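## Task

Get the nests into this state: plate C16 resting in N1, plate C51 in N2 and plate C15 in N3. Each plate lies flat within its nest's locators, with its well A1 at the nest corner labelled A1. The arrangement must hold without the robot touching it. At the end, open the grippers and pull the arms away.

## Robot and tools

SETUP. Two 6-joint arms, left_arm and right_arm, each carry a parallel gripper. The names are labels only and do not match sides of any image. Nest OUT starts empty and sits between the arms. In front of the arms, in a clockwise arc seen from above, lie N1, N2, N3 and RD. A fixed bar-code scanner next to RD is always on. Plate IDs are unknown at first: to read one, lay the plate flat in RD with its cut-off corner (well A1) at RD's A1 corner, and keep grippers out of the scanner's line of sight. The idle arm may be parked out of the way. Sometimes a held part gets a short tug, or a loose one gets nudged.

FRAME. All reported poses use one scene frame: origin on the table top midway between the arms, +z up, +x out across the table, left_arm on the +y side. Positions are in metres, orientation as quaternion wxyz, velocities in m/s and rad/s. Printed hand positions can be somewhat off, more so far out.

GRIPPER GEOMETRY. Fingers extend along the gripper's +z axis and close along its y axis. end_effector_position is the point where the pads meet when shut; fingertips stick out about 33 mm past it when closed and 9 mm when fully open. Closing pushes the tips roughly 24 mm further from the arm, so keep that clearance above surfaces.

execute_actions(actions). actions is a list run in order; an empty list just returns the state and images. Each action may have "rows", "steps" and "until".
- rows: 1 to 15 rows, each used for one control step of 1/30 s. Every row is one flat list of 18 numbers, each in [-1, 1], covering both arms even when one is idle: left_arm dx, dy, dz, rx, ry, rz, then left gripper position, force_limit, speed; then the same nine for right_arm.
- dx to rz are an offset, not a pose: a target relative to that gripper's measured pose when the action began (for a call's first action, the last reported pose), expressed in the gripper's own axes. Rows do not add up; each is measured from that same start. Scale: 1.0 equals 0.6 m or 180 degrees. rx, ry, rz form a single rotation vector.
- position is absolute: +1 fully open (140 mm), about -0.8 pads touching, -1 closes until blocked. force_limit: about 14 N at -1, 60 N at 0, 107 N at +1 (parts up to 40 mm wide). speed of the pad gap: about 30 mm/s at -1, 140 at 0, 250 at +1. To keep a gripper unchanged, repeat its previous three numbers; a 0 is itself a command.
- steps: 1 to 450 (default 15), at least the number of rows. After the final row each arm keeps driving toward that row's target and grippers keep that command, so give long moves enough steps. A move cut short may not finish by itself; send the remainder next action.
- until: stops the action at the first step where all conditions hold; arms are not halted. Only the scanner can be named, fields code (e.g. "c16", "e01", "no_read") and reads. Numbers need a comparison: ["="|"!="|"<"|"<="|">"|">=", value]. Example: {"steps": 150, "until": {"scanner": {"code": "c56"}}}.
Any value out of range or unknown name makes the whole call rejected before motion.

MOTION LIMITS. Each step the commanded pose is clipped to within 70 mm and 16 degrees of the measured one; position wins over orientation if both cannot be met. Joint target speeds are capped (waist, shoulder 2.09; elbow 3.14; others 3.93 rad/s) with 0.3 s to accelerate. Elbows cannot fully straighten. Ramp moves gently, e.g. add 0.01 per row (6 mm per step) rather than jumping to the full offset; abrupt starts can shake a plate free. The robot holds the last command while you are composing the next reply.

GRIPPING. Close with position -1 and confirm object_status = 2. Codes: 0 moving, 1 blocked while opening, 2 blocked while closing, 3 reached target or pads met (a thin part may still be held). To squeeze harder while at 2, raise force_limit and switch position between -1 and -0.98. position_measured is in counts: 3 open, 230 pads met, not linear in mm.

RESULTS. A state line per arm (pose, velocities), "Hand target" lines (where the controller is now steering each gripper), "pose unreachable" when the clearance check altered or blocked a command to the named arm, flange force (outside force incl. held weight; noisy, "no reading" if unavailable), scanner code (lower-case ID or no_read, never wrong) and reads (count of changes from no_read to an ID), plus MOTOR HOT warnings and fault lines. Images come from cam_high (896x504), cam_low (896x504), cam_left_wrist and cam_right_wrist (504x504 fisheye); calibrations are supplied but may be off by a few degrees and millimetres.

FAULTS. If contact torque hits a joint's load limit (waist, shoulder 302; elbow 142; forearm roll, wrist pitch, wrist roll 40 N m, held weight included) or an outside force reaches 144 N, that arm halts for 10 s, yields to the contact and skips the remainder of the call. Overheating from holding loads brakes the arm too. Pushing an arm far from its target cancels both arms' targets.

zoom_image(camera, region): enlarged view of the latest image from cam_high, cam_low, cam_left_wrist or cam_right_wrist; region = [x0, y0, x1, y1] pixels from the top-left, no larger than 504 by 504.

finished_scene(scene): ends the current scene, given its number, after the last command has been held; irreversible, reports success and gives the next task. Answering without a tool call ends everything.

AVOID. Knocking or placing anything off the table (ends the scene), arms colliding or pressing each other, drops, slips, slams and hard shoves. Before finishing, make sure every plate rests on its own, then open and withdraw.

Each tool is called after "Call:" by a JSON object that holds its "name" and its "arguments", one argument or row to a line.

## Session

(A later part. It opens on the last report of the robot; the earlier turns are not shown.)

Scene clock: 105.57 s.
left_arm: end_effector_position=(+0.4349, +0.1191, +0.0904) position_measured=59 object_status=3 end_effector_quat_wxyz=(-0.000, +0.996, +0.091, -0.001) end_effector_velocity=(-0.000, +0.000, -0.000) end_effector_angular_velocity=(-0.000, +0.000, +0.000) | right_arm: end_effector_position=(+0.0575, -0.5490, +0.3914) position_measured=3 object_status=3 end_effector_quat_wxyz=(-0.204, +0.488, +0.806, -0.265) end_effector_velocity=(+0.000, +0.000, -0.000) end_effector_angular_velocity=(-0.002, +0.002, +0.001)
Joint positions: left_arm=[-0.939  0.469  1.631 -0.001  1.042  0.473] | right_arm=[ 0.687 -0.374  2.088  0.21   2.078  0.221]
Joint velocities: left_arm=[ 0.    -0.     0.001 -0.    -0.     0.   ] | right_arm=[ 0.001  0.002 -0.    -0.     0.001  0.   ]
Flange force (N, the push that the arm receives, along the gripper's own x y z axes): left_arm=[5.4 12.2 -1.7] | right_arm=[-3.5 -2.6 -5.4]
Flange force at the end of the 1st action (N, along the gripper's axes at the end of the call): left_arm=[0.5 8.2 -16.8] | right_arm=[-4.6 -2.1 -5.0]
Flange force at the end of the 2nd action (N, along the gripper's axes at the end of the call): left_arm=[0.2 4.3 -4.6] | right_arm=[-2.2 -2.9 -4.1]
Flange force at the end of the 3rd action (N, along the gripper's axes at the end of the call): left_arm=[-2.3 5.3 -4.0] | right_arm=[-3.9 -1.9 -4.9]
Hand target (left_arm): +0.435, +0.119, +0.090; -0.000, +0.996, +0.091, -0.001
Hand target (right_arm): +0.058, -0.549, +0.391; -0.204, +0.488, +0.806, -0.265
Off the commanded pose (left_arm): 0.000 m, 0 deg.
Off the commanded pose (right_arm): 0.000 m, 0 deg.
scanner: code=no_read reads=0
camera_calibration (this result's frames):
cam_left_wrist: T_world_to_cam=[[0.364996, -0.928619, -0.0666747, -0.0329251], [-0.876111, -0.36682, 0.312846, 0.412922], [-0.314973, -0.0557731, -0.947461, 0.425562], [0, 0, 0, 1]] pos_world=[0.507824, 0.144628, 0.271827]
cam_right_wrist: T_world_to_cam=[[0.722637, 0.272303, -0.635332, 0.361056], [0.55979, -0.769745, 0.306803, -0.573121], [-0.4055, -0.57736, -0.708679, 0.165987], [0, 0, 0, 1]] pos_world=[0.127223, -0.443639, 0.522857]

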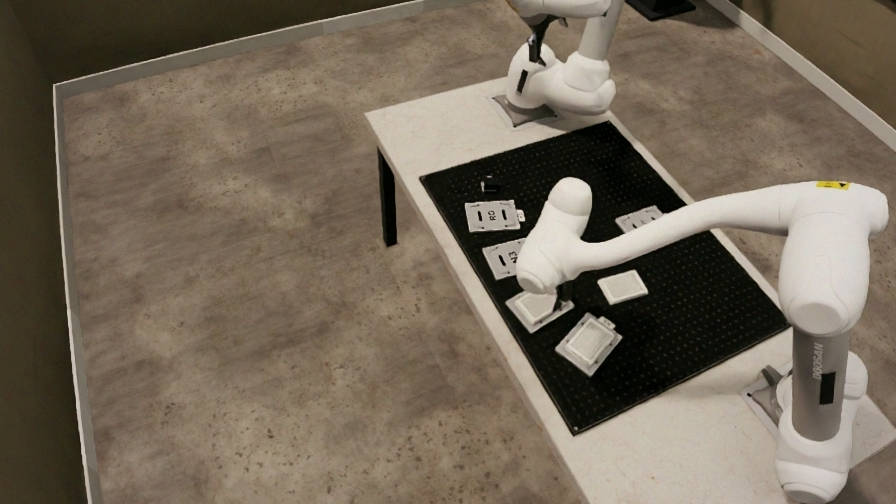

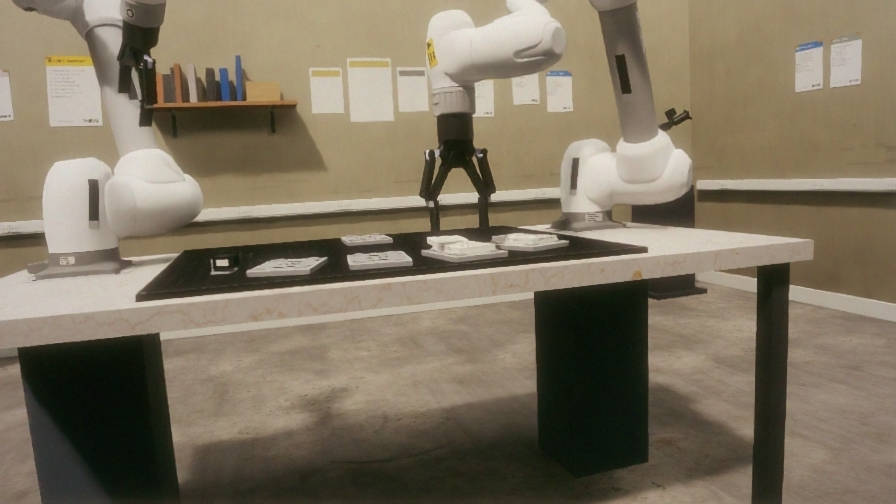

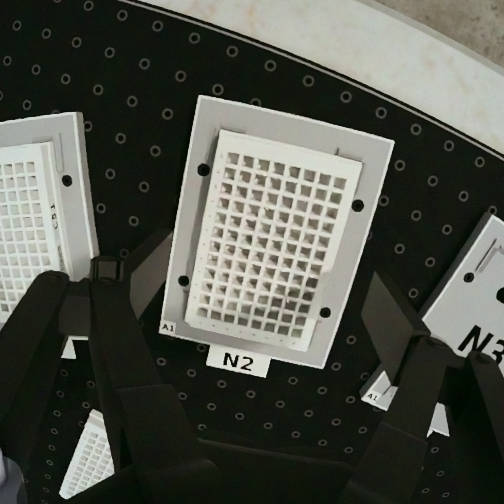

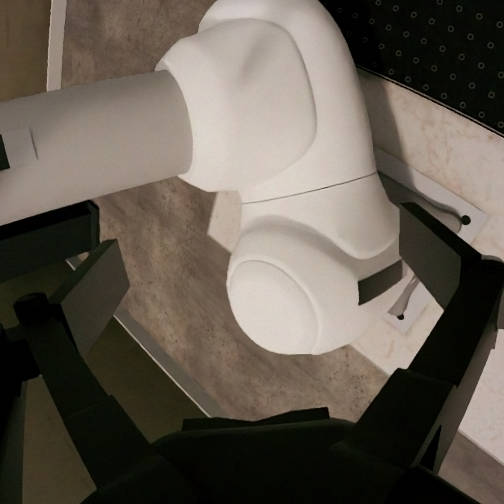

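Call:
{"name": "execute_actions", "arguments": {
  "actions": [
    {"rows":[[0.003,-0.004,0.02,0,0,0.004,0.45,0,0,0,0,0,0,0,0,1,0,0],[0.003,-0.004,0.04,0,0,0.004,0.45,0,0,0,0,0,0,0,0,1,0,0],[0.003,-0.004,0.057,0,0,0.004,0.45,0,0,0,0,0,0,0,0,1,0,0]],"steps":18}
  ]
}}

Scene clock: 111.00 s.
left_arm: end_effector_position=(+0.4363, +0.1218, +0.0562) position_measured=72 object_status=3 end_effector_quat_wxyz=(-0.000, +0.996, +0.084, -0.001) end_effector_velocity=(-0.000, +0.000, +0.001) end_effector_angular_velocity=(-0.001, -0.001, +0.000) | right_arm: end_effector_position=(+0.0575, -0.5490, +0.3914) position_measured=3 object_status=3 end_effector_quat_wxyz=(-0.204, +0.488, +0.806, -0.265) end_effector_velocity=(-0.000, -0.000, +0.000) end_effector_angular_velocity=(-0.000, -0.000, +0.000)
Joint positions: left_arm=[-0.935  0.497  1.659 -0.001  0.987  0.49 ] | right_arm=[ 0.687 -0.374  2.088  0.21   2.078  0.221]
Joint velocities: left_arm=[-0.    -0.001  0.     0.    -0.    -0.   ] | right_arm=[-0.    -0.     0.    -0.001  0.    -0.   ]
Flange force (N, the push that the arm receives, along the gripper's own x y z axes): left_arm=[2.1 6.6 -4.6] | right_arm=[-0.7 -4.1 -4.3]
Hand target (left_arm): +0.436, +0.122, +0.056; -0.000, +0.996, +0.084, -0.001
Hand target (right_arm): +0.058, -0.549, +0.391; -0.204, +0.488, +0.806, -0.265
Off the commanded pose (left_arm): 0.000 m, 0 deg.
Off the commanded pose (right_arm): 0.000 m, 0 deg.
scanner: code=no_read reads=0
camera_calibration (this result's frames):
cam_left_wrist: T_world_to_cam=[[0.353335, -0.93312, -0.066646, -0.0275683], [-0.880644, -0.355809, 0.312835, 0.426422], [-0.315626, -0.0518442, -0.947466, 0.393533], [0, 0, 0, 1]] pos_world=[0.509476, 0.146402, 0.237622]
cam_right_wrist: T_world_to_cam=[[0.722637, 0.272303, -0.635332, 0.361056], [0.55979, -0.769745, 0.306802, -0.573121], [-0.4055, -0.577359, -0.708679, 0.165987], [0, 0, 0, 1]] pos_world=[0.127223, -0.443639, 0.522857]

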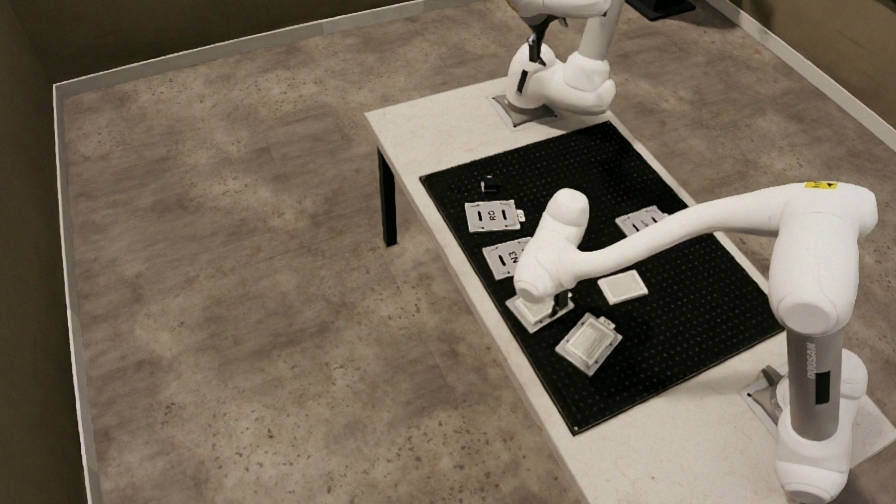

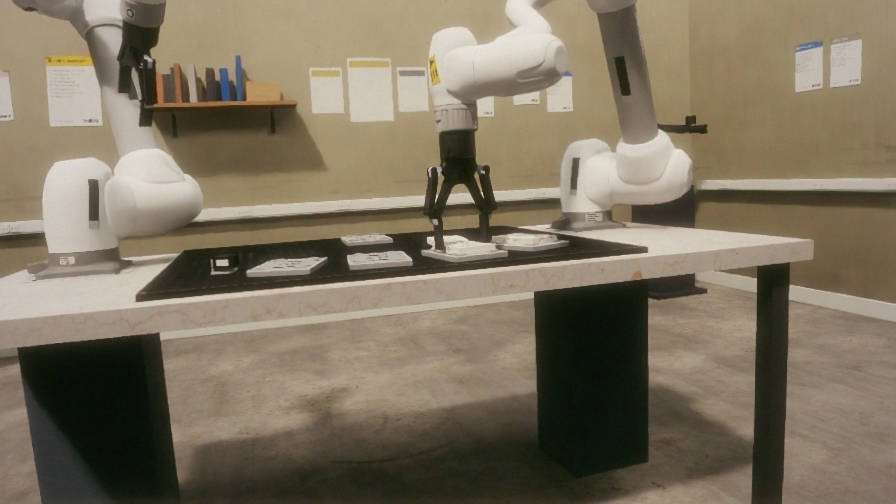

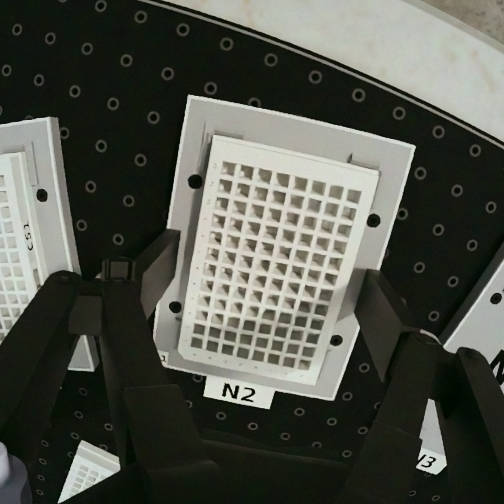

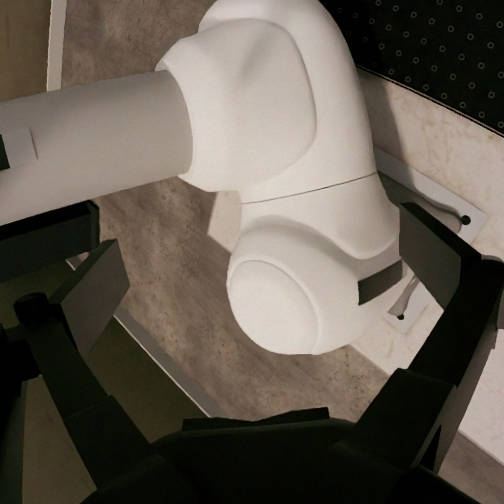

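Call:
{"name": "execute_actions", "arguments": {
  "actions": [
    {"rows":[[0.001,0,0,0,0,0,-1,0,-0.5,0,0,0,0,0,0,1,0,0]],"steps":18}
  ]
}}

Scene clock: 116.27 s.
left_arm: end_effector_position=(+0.4369, +0.1218, +0.0563) position_measured=107 object_status=2 end_effector_quat_wxyz=(-0.000, +0.996, +0.084, -0.001) end_effector_velocity=(-0.001, +0.001, -0.001) end_effector_angular_velocity=(+0.002, +0.001, -0.000) | right_arm: end_effector_position=(+0.0575, -0.5490, +0.3914) position_measured=3 object_status=3 end_effector_quat_wxyz=(-0.204, +0.488, +0.806, -0.265) end_effector_velocity=(+0.000, +0.000, -0.000) end_effector_angular_velocity=(+0.000, -0.000, -0.001)
Joint positions: left_arm=[-0.935  0.497  1.658 -0.001  0.987  0.49 ] | right_arm=[ 0.687 -0.374  2.088  0.21   2.078  0.221]
Joint velocities: left_arm=[-0.     0.001  0.002  0.    -0.     0.   ] | right_arm=[ 0.     0.    -0.     0.001 -0.001  0.002]
Flange force (N, the push that the arm receives, along the gripper's own x y z axes): left_arm=[0.4 -3.3 -37.7] | right_arm=[-1.9 -1.9 -5.3]
Hand target (left_arm): +0.437, +0.122, +0.056; -0.000, +0.996, +0.084, -0.001
Hand target (right_arm): +0.058, -0.549, +0.391; -0.204, +0.488, +0.806, -0.265
Off the commanded pose (left_arm): 0.000 m, 0 deg.
Off the commanded pose (right_arm): 0.000 m, 0 deg.
scanner: code=no_read reads=0
camera_calibration (this result's frames):
cam_left_wrist: T_world_to_cam=[[0.35334, -0.933124, -0.0665662, -0.0277592], [-0.880659, -0.355789, 0.312815, 0.426975], [-0.315578, -0.0519078, -0.947479, 0.393818], [0, 0, 0, 1]] pos_world=[0.510108, 0.146453, 0.237722]
cam_right_wrist: T_world_to_cam=[[0.722637, 0.272303, -0.635332, 0.361056], [0.55979, -0.769745, 0.306802, -0.573121], [-0.4055, -0.577359, -0.708679, 0.165987], [0, 0, 0, 1]] pos_world=[0.127223, -0.443639, 0.522857]

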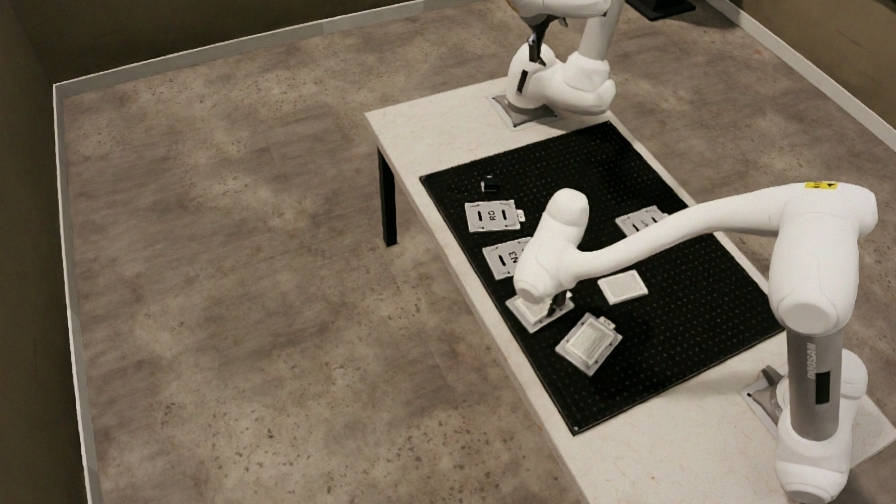

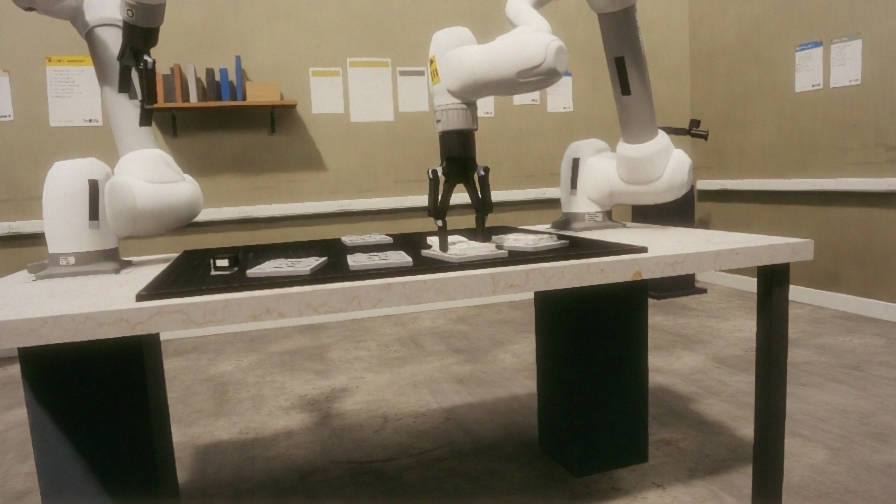

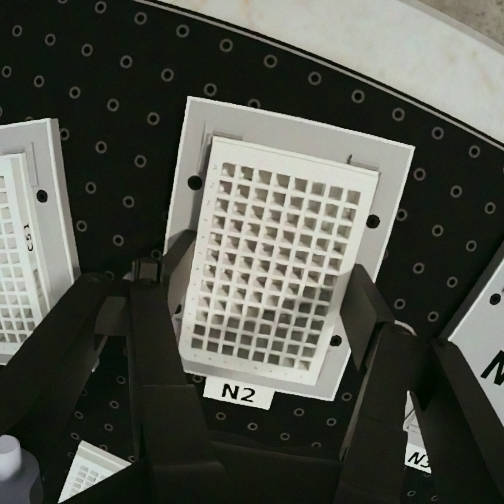

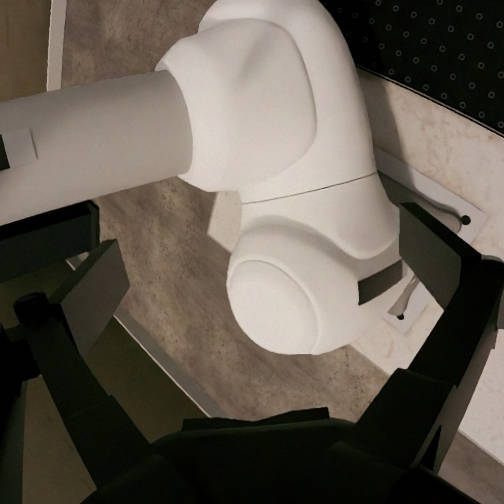

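Call:
{"name": "execute_actions", "arguments": {
  "actions": [
    {"rows":[[0,0,-0.005,0,0,0,-1,0,-0.5,0,0,0,0,0,0,1,0,0],[0,0,-0.015,0,0,0,-1,0,-0.5,0,0,0,0,0,0,1,0,0],[0,0,-0.025,0,0,0,-1,0,-0.5,0,0,0,0,0,0,1,0,0],[0,0,-0.033,0,0,0,-1,0,-0.5,0,0,0,0,0,0,1,0,0],[0,0,-0.033,0,0,0,-1,0,-0.5,0,0,0,0,0,0,1,0,0],[0,0,-0.033,0,0,0,-1,0,-0.5,0,0,0,0,0,0,1,0,0],[-0.003,0.015,-0.033,0,0,0.004,-1,0,-0.5,0,0,0,0,0,0,1,0,0],[-0.01,0.04,-0.033,0,0,0.012,-1,0,-0.5,0,0,0,0,0,0,1,0,0],[-0.02,0.08,-0.033,0,0,0.024,-1,0,-0.5,0,0,0,0,0,0,1,0,0],[-0.03,0.12,-0.033,0,0,0.036,-1,0,-0.5,0,0,0,0,0,0,1,0,0],[-0.04,0.16,-0.033,0,0,0.048,-1,0,-0.5,0,0,0,0,0,0,1,0,0],[-0.05,0.2,-0.033,0,0,0.06,-1,0,-0.5,0,0,0,0,0,0,1,0,0],[-0.06,0.24,-0.033,0,0,0.072,-1,0,-0.5,0,0,0,0,0,0,1,0,0],[-0.067,0.275,-0.033,0,0,0.08,-1,0,-0.5,0,0,0,0,0,0,1,0,0],[-0.0705,0.2926,-0.033,0,0,0.085,-1,0,-0.5,0,0,0,0,0,0,1,0,0]],"steps":32},
    {"rows":[[0,0,0.008,0,0,0,-1,0,-0.5,0,0,0,0,0,0,1,0,0],[0,0,0.0135,0,0,0,-1,0,-0.5,0,0,0,0,0,0,1,0,0]],"steps":12}
  ]
}}

Scene clock: 126.00 s.
left_arm: end_effector_position=(+0.4248, -0.0583, +0.0680) position_measured=108 object_status=2 end_effector_quat_wxyz=(-0.000, +0.999, -0.049, -0.001) end_effector_velocity=(-0.000, +0.000, -0.001) end_effector_angular_velocity=(+0.001, +0.001, +0.000) | right_arm: end_effector_position=(+0.0575, -0.5490, +0.3914) position_measured=3 object_status=3 end_effector_quat_wxyz=(-0.204, +0.488, +0.806, -0.265) end_effector_velocity=(-0.000, -0.001, -0.000) end_effector_angular_velocity=(-0.002, +0.000, -0.000)
Joint positions: left_arm=[-1.068  0.684  1.315 -0.001  1.143  0.624] | right_arm=[ 0.687 -0.374  2.088  0.21   2.078  0.221]
Joint velocities: left_arm=[-0.     0.001  0.001 -0.001 -0.001 -0.   ] | right_arm=[-0.    -0.     0.001 -0.001  0.001  0.   ]
Flange force (N, the push that the arm receives, along the gripper's own x y z axes): left_arm=[7.4 10.4 -3.3] | right_arm=[-2.2 -2.6 -4.5]
Flange force at the end of the 1st action (N, along the gripper's axes at the end of the call): left_arm=[4.4 5.9 -3.0] | right_arm=[-3.3 -2.7 -4.2]
Hand target (left_arm): +0.425, -0.058, +0.068; -0.000, +0.999, -0.049, -0.001
Hand target (right_arm): +0.058, -0.549, +0.391; -0.204, +0.488, +0.806, -0.265
Off the commanded pose (left_arm): 0.000 m, 0 deg.
Off the commanded pose (right_arm): 0.000 m, 0 deg.
scanner: code=no_read reads=0
camera_calibration (this result's frames):
cam_left_wrist: T_world_to_cam=[[0.0945426, -0.993315, -0.0662361, -0.0843533], [-0.94323, -0.110658, 0.313165, 0.389424], [-0.318401, 0.0328684, -0.947386, 0.39785], [0, 0, 0, 1]] pos_world=[0.501968, -0.0537731, 0.249376]

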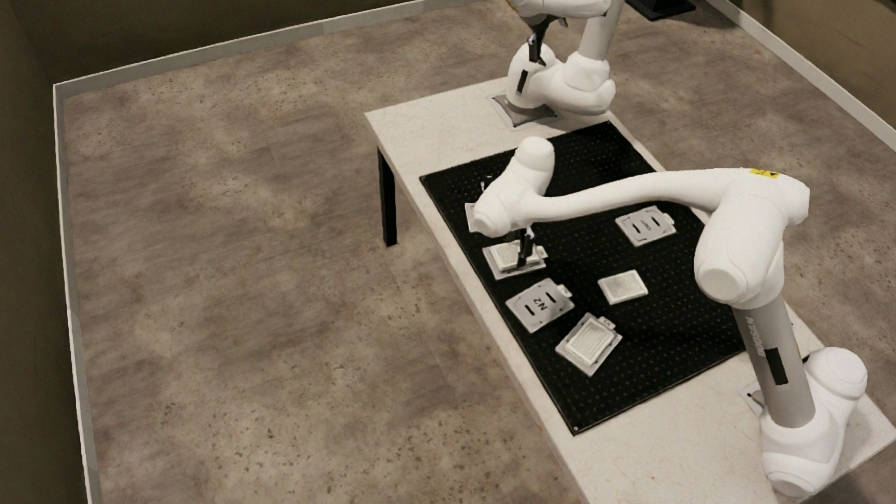

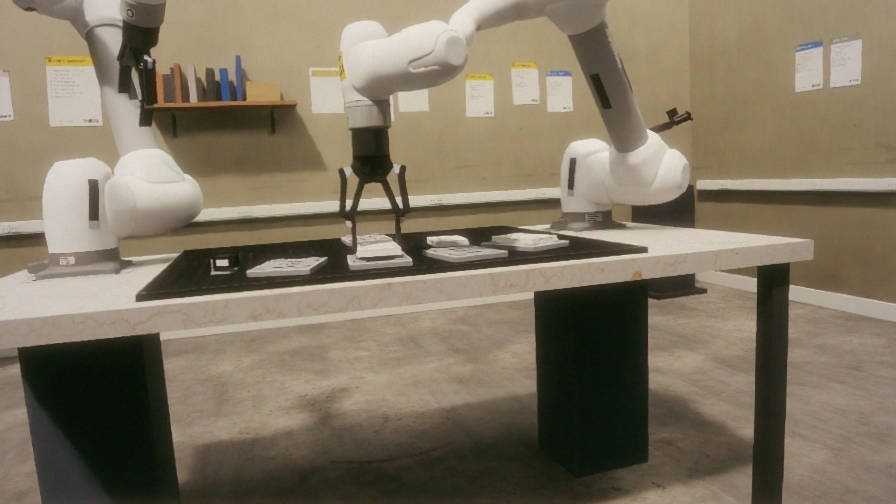

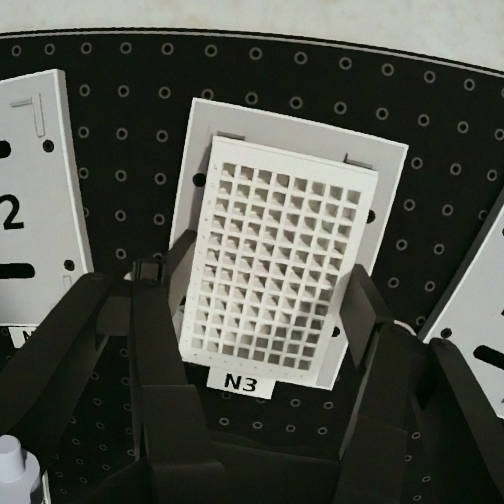

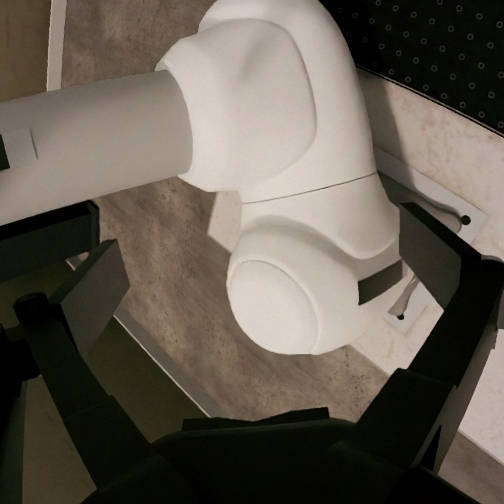

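Lower stepwise to ~0.059.

Call:
{"name": "execute_actions", "arguments": {
  "actions": [
    {"rows":[[0,0,0.005,0,0,0,-1,0,-0.5,0,0,0,0,0,0,1,0,0],[0,0,0.01,0,0,0,-1,0,-0.5,0,0,0,0,0,0,1,0,0]],"steps":10},
    {"rows":[[0,0,0.0025,0,0,0,-1,0,-0.5,0,0,0,0,0,0,1,0,0]],"steps":8}
  ]
}}

Call:
{"name": "execute_actions", "arguments": {
  "actions": [
    {"rows":[[0,0,0.002,0,0,0,-1,0,-0.5,0,0,0,0,0,0,1,0,0]],"steps":8}
  ]
}}

Scene clock: 129.17 s.
left_arm: end_effector_position=(+0.4248, -0.0583, +0.0605) position_measured=108 object_status=2 end_effector_quat_wxyz=(-0.000, +0.999, -0.049, -0.001) end_effector_velocity=(+0.000, -0.000, -0.001) end_effector_angular_velocity=(-0.000, -0.000, -0.000) | right_arm: end_effector_position=(+0.0575, -0.5490, +0.3914) position_measured=3 object_status=3 end_effector_quat_wxyz=(-0.204, +0.488, +0.806, -0.265) end_effector_velocity=(-0.000, +0.001, -0.000) end_effector_angular_velocity=(+0.000, +0.003, +0.001)
Joint positions: left_arm=[-1.068  0.69   1.321 -0.001  1.132  0.624] | right_arm=[ 0.687 -0.374  2.088  0.21   2.078  0.221]
Joint velocities: left_arm=[-0.     0.001 -0.001  0.    -0.001  0.   ] | right_arm=[ 0.     0.001  0.001  0.002  0.    -0.   ]
Flange force (N, the push that the arm receives, along the gripper's own x y z axes): left_arm=[4.5 8.0 -0.1] | right_arm=[-3.5 -2.3 -4.6]
Flange force at the end of the 1st action (N, along the gripper's axes at the end of the call): left_arm=[5.4 6.6 -1.7] | right_arm=[-3.1 -2.2 -4.4]
Hand target (left_arm): +0.425, -0.058, +0.061; -0.000, +0.999, -0.049, -0.001
Hand target (right_arm): +0.058, -0.549, +0.391; -0.204, +0.488, +0.806, -0.265
Off the commanded pose (left_arm): 0.000 m, 0 deg.
Off the commanded pose (right_arm): 0.000 m, 0 deg.
scanner: code=no_read reads=0
camera_calibration (this result's frames):
cam_left_wrist: T_world_to_cam=[[0.0945185, -0.993316, -0.0662604, -0.0848292], [-0.94326, -0.11064, 0.31308, 0.391804], [-0.318318, 0.0329089, -0.947412, 0.390776], [0, 0, 0, 1]] pos_world=[0.501982, -0.053773, 0.241939]
cam_right_wrist: T_world_to_cam=[[0.722637, 0.272303, -0.635332, 0.361056], [0.55979, -0.769745, 0.306803, -0.573121], [-0.4055, -0.577359, -0.708679, 0.165987], [0, 0, 0, 1]] pos_world=[0.127223, -0.443639, 0.522857]

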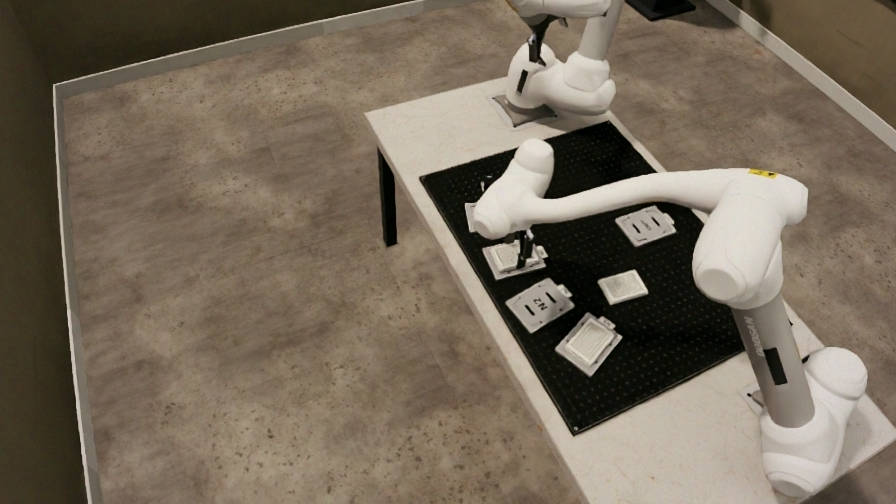

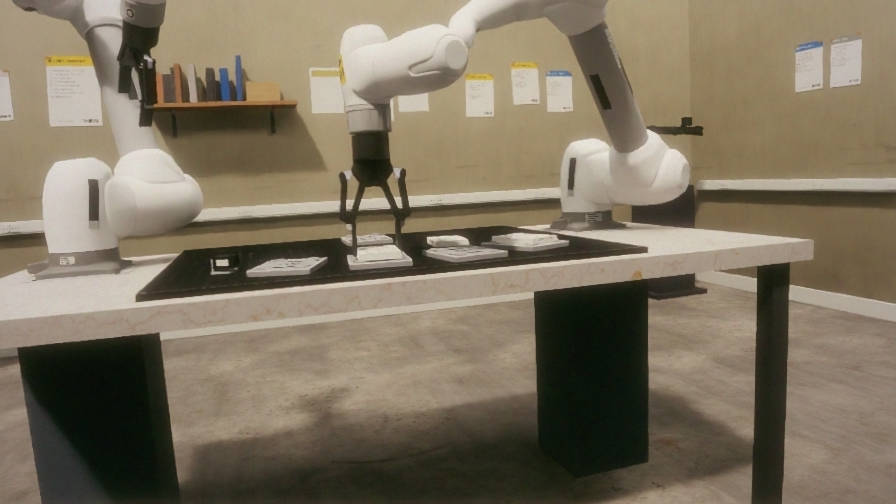

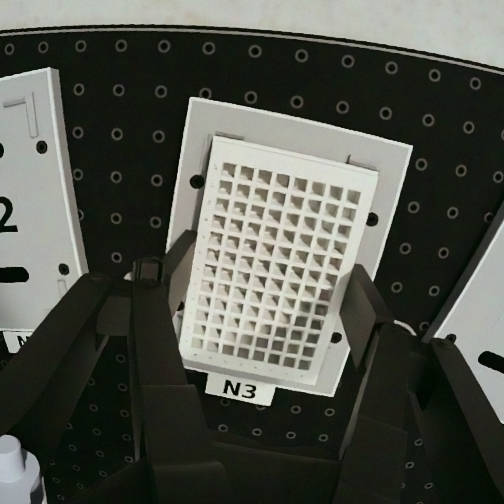

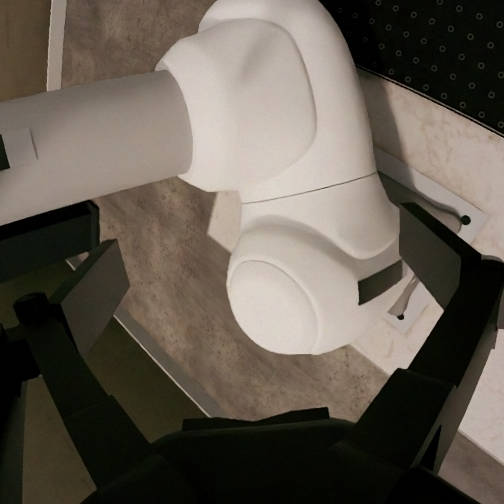

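Scene clock: 129.43 s.
left_arm: end_effector_position=(+0.4248, -0.0583, +0.0594) position_measured=108 object_status=2 end_effector_quat_wxyz=(-0.000, +0.999, -0.049, -0.001) end_effector_velocity=(+0.000, -0.000, -0.001) end_effector_angular_velocity=(+0.000, -0.000, -0.000) | right_arm: end_effector_position=(+0.0575, -0.5490, +0.3914) position_measured=3 object_status=3 end_effector_quat_wxyz=(-0.204, +0.488, +0.806, -0.265) end_effector_velocity=(-0.000, +0.000, +0.000) end_effector_angular_velocity=(+0.002, -0.000, +0.000)
Joint positions: left_arm=[-1.068  0.69   1.321 -0.001  1.131  0.624] | right_arm=[ 0.687 -0.374  2.088  0.21   2.078  0.221]
Joint velocities: left_arm=[-0.     0.001 -0.001  0.    -0.     0.   ] | right_arm=[ 0.001 -0.001 -0.     0.002 -0.     0.   ]
Flange force (N, the push that the arm receives, along the gripper's own x y z axes): left_arm=[3.8 10.3 -1.5] | right_arm=[-4.5 -2.0 -4.7]
Hand target (left_arm): +0.425, -0.058, +0.059; -0.000, +0.999, -0.049, -0.001
Hand target (right_arm): +0.058, -0.549, +0.391; -0.204, +0.488, +0.806, -0.265
Off the commanded pose (left_arm): 0.000 m, 0 deg.
Off the commanded pose (right_arm): 0.000 m, 0 deg.
scanner: code=no_read reads=0
camera_calibration (this result's frames):
cam_left_wrist: T_world_to_cam=[[0.0945201, -0.993316, -0.0662574, -0.0849103], [-0.943261, -0.11064, 0.313078, 0.392176], [-0.318316, 0.0329058, -0.947413, 0.389653], [0, 0, 0, 1]] pos_world=[0.501983, -0.0537741, 0.240755]
cam_right_wrist: T_world_to_cam=[[0.722637, 0.272303, -0.635332, 0.361056], [0.55979, -0.769745, 0.306803, -0.573121], [-0.4055, -0.57736, -0.708679, 0.165987], [0, 0, 0, 1]] pos_world=[0.127223, -0.443639, 0.522857]

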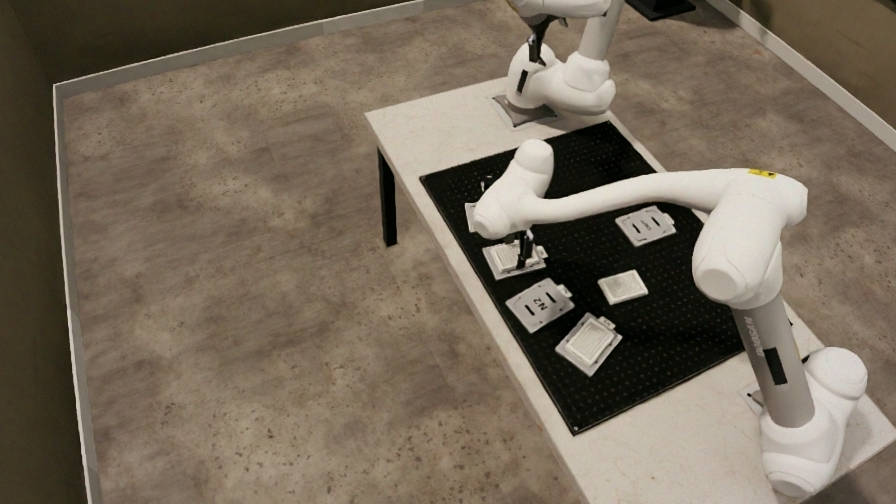

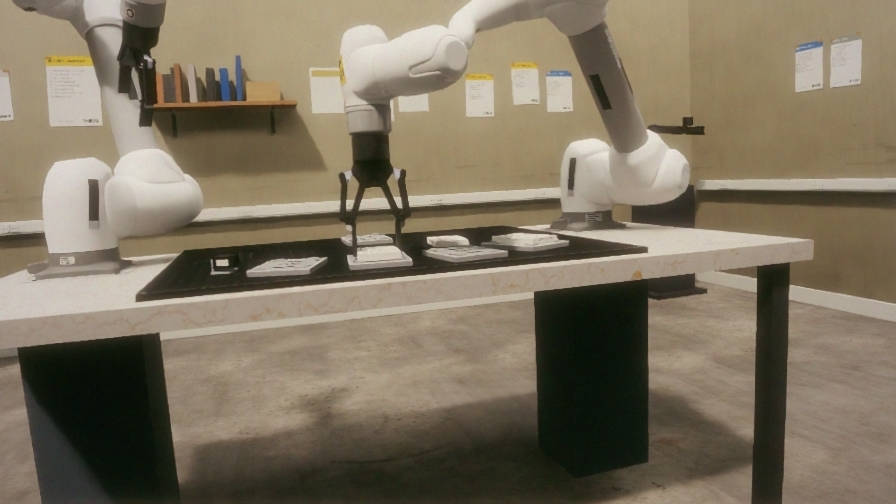

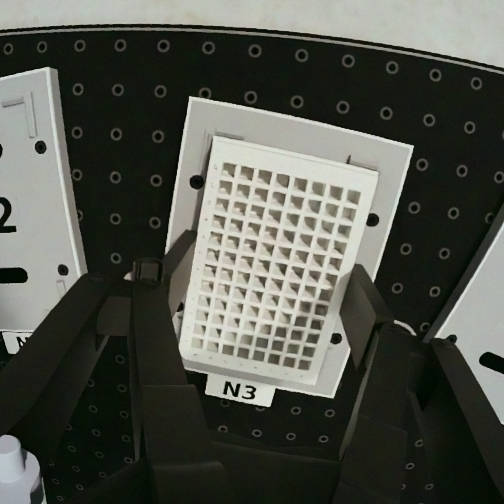

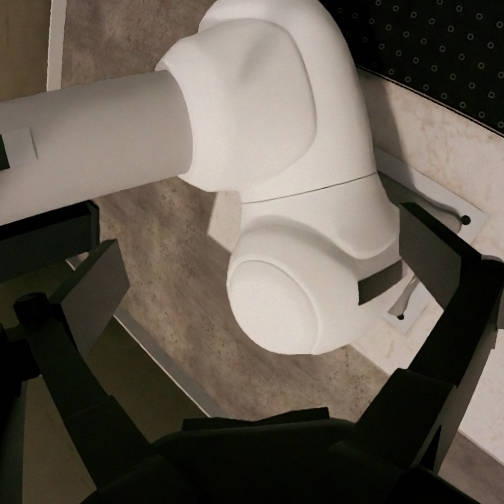

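Call:
{"name": "execute_actions", "arguments": {
  "actions": [
    {"rows":[[0,0,0.002,0,0,0,-1,0,-0.5,0,0,0,0,0,0,1,0,0]],"steps":8},
    {"rows":[[0,0,0.0015,0,0,0,-1,0,-0.5,0,0,0,0,0,0,1,0,0]],"steps":8}
  ]
}}

Scene clock: 132.00 s.
left_arm: end_effector_position=(+0.4249, -0.0583, +0.0574) position_measured=108 object_status=2 end_effector_quat_wxyz=(-0.000, +0.999, -0.049, -0.001) end_effector_velocity=(-0.000, -0.000, -0.001) end_effector_angular_velocity=(+0.000, +0.000, +0.000) | right_arm: end_effector_position=(+0.0575, -0.5490, +0.3914) position_measured=3 object_status=3 end_effector_quat_wxyz=(-0.204, +0.488, +0.806, -0.265) end_effector_velocity=(-0.000, -0.001, +0.000) end_effector_angular_velocity=(-0.000, -0.001, +0.002)
Joint positions: left_arm=[-1.068  0.692  1.323 -0.001  1.128  0.624] | right_arm=[ 0.687 -0.374  2.088  0.21   2.078  0.221]
Joint velocities: left_arm=[-0.     0.001  0.    -0.    -0.001 -0.   ] | right_arm=[ 0.001 -0.001 -0.    -0.001  0.001 -0.   ]
Flange force (N, the push that the arm receives, along the gripper's own x y z axes): left_arm=[5.2 8.2 -12.4] | right_arm=[-2.0 -1.5 -4.7]
Flange force at the end of the 1st action (N, along the gripper's axes at the end of the call): left_arm=[2.9 4.2 -1.4] | right_arm=[-4.7 -2.7 -4.4]
Hand target (left_arm): +0.425, -0.058, +0.057; -0.000, +0.999, -0.049, -0.001
Hand target (right_arm): +0.058, -0.549, +0.391; -0.204, +0.488, +0.806, -0.265
Off the commanded pose (left_arm): 0.000 m, 0 deg.
Off the commanded pose (right_arm): 0.000 m, 0 deg.
scanner: code=no_read reads=0
camera_calibration (this result's frames):
cam_left_wrist: T_world_to_cam=[[0.0945251, -0.99332, -0.0661772, -0.0850687], [-0.943275, -0.110618, 0.313044, 0.392811], [-0.318273, 0.0328328, -0.94743, 0.387769], [0, 0, 0, 1]] pos_world=[0.501987, -0.0537799, 0.238788]
cam_right_wrist: T_world_to_cam=[[0.722637, 0.272303, -0.635332, 0.361056], [0.55979, -0.769745, 0.306803, -0.573121], [-0.405501, -0.577359, -0.708679, 0.165987], [0, 0, 0, 1]] pos_world=[0.127223, -0.443639, 0.522857]

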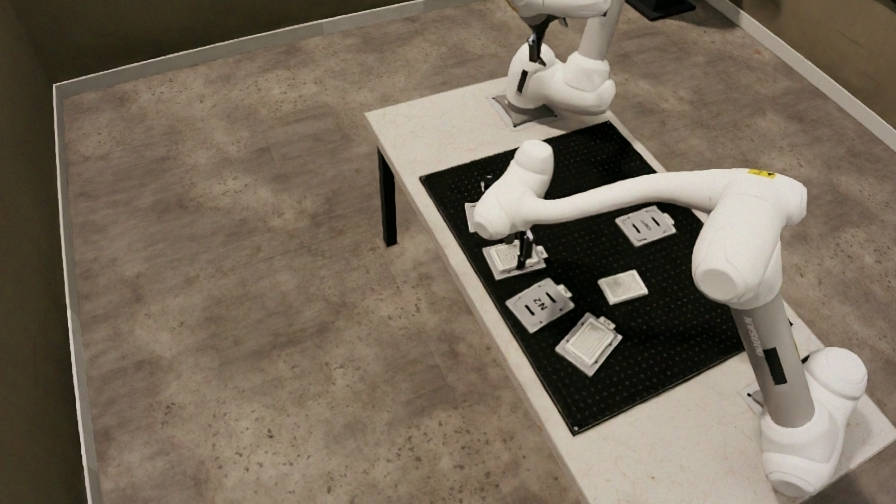

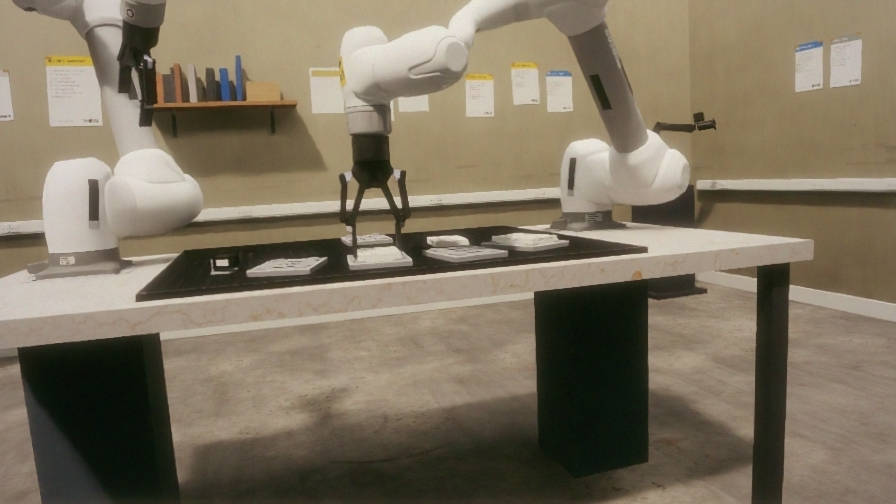

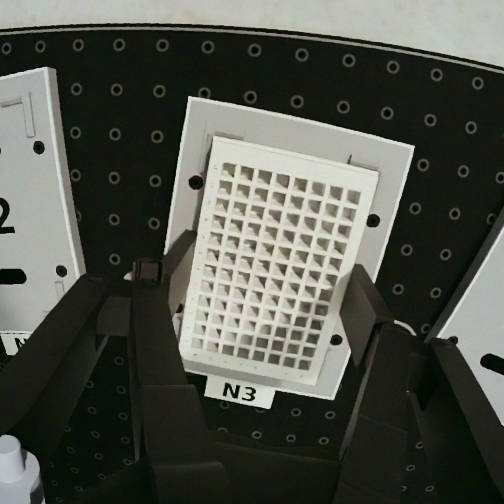

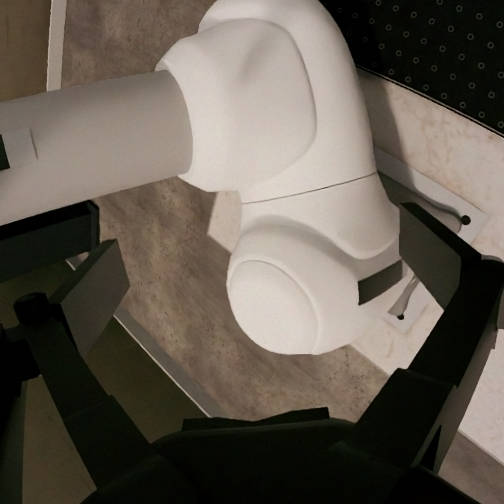

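Call:
{"name": "execute_actions", "arguments": {
  "actions": [
    {"rows":[[0,0,0,0,0,0,0.45,0,0,0,0,0,0,0,0,1,0,0]],"steps":8},
    {"rows":[[0,0,-0.056,0,0,0,0.45,0,0,0,0,0,0,0,0,1,0,0]],"steps":13},
    {"rows":[[-0.137,-0.571,0,0,0,-0.17,0.55,0,0,0,0,0,0,0,0,1,0,0]],"steps":36}
  ]
}}

Scene clock: 137.20 s.
left_arm: end_effector_position=(+0.3764, +0.2906, +0.0909) position_measured=59 object_status=3 end_effector_quat_wxyz=(-0.000, +0.976, +0.216, -0.000) end_effector_velocity=(-0.001, +0.001, -0.001) end_effector_angular_velocity=(+0.001, +0.002, +0.000) | right_arm: end_effector_position=(+0.0575, -0.5490, +0.3914) position_measured=3 object_status=3 end_effector_quat_wxyz=(-0.204, +0.488, +0.806, -0.265) end_effector_velocity=(-0.000, -0.000, -0.000) end_effector_angular_velocity=(+0.000, -0.002, -0.001)
Joint positions: left_arm=[-0.842  0.24   1.966 -0.     0.938  0.316] | right_arm=[ 0.687 -0.374  2.088  0.21   2.078  0.221]
Joint velocities: left_arm=[ 0.001  0.     0.001 -0.001  0.     0.001] | right_arm=[-0.    -0.001  0.    -0.    -0.001  0.001]
Flange force (N, the push that the arm receives, along the gripper's own x y z axes): left_arm=[-3.6 8.5 -4.0] | right_arm=[-1.6 -1.9 -4.5]
Flange force at the end of the 1st action (N, along the gripper's axes at the end of the call): left_arm=[1.5 8.8 -1.9] | right_arm=[-3.4 -2.4 -4.0]
Flange force at the end of the 2nd action (N, along the gripper's axes at the end of the call): left_arm=[-0.3 13.0 -5.0] | right_arm=[-4.9 -0.7 -4.3]
Hand target (left_arm): +0.376, +0.291, +0.091; -0.000, +0.976, +0.216, -0.000
Hand target (right_arm): +0.058, -0.549, +0.391; -0.204, +0.488, +0.806, -0.265
Off the commanded pose (left_arm): 0.000 m, 0 deg.
Off the commanded pose (right_arm): 0.000 m, 0 deg.
scanner: code=no_read reads=0
camera_calibration (this result's frames):
cam_left_wrist: T_world_to_cam=[[0.587026, -0.806787, -0.0670475, 0.0288099], [-0.755585, -0.575736, 0.31244, 0.439767], [-0.290674, -0.13275, -0.947568, 0.430332], [0, 0, 0, 1]] pos_world=[0.440456, 0.33356, 0.272299]
cam_right_wrist: T_world_to_cam=[[0.722637, 0.272302, -0.635332, 0.361056], [0.55979, -0.769745, 0.306803, -0.573121], [-0.405501, -0.57736, -0.708678, 0.165987], [0, 0, 0, 1]] pos_world=[0.127223, -0.443639, 0.522857]

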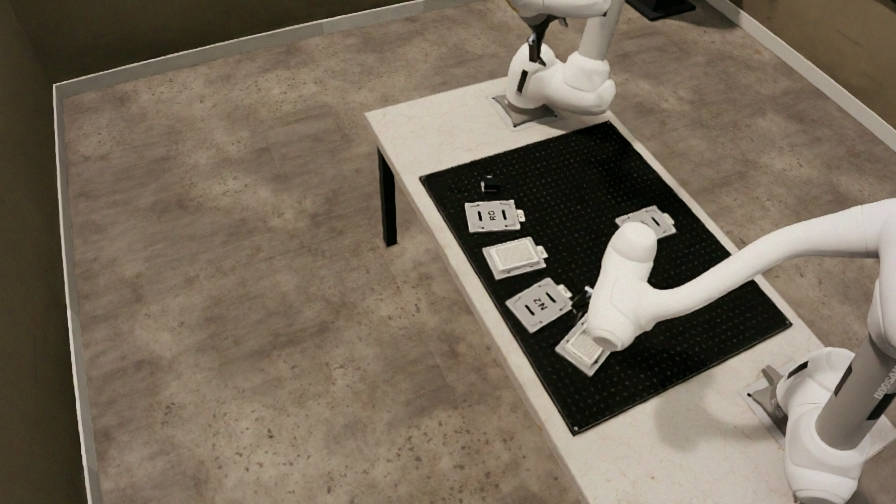

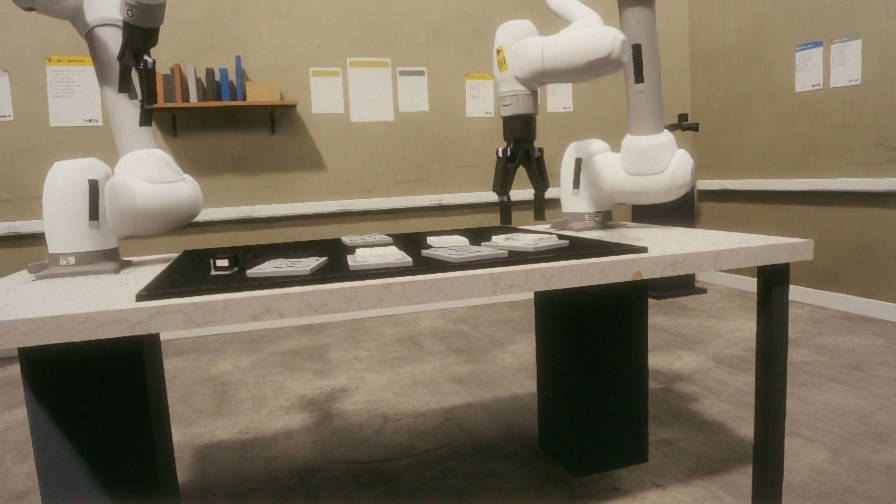

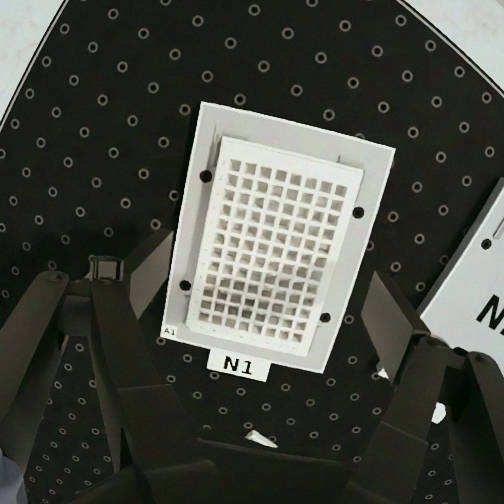

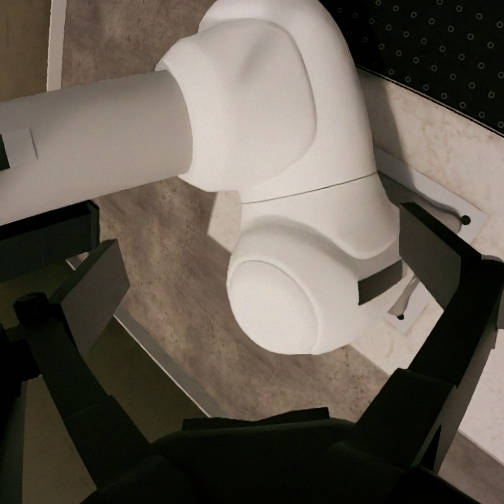

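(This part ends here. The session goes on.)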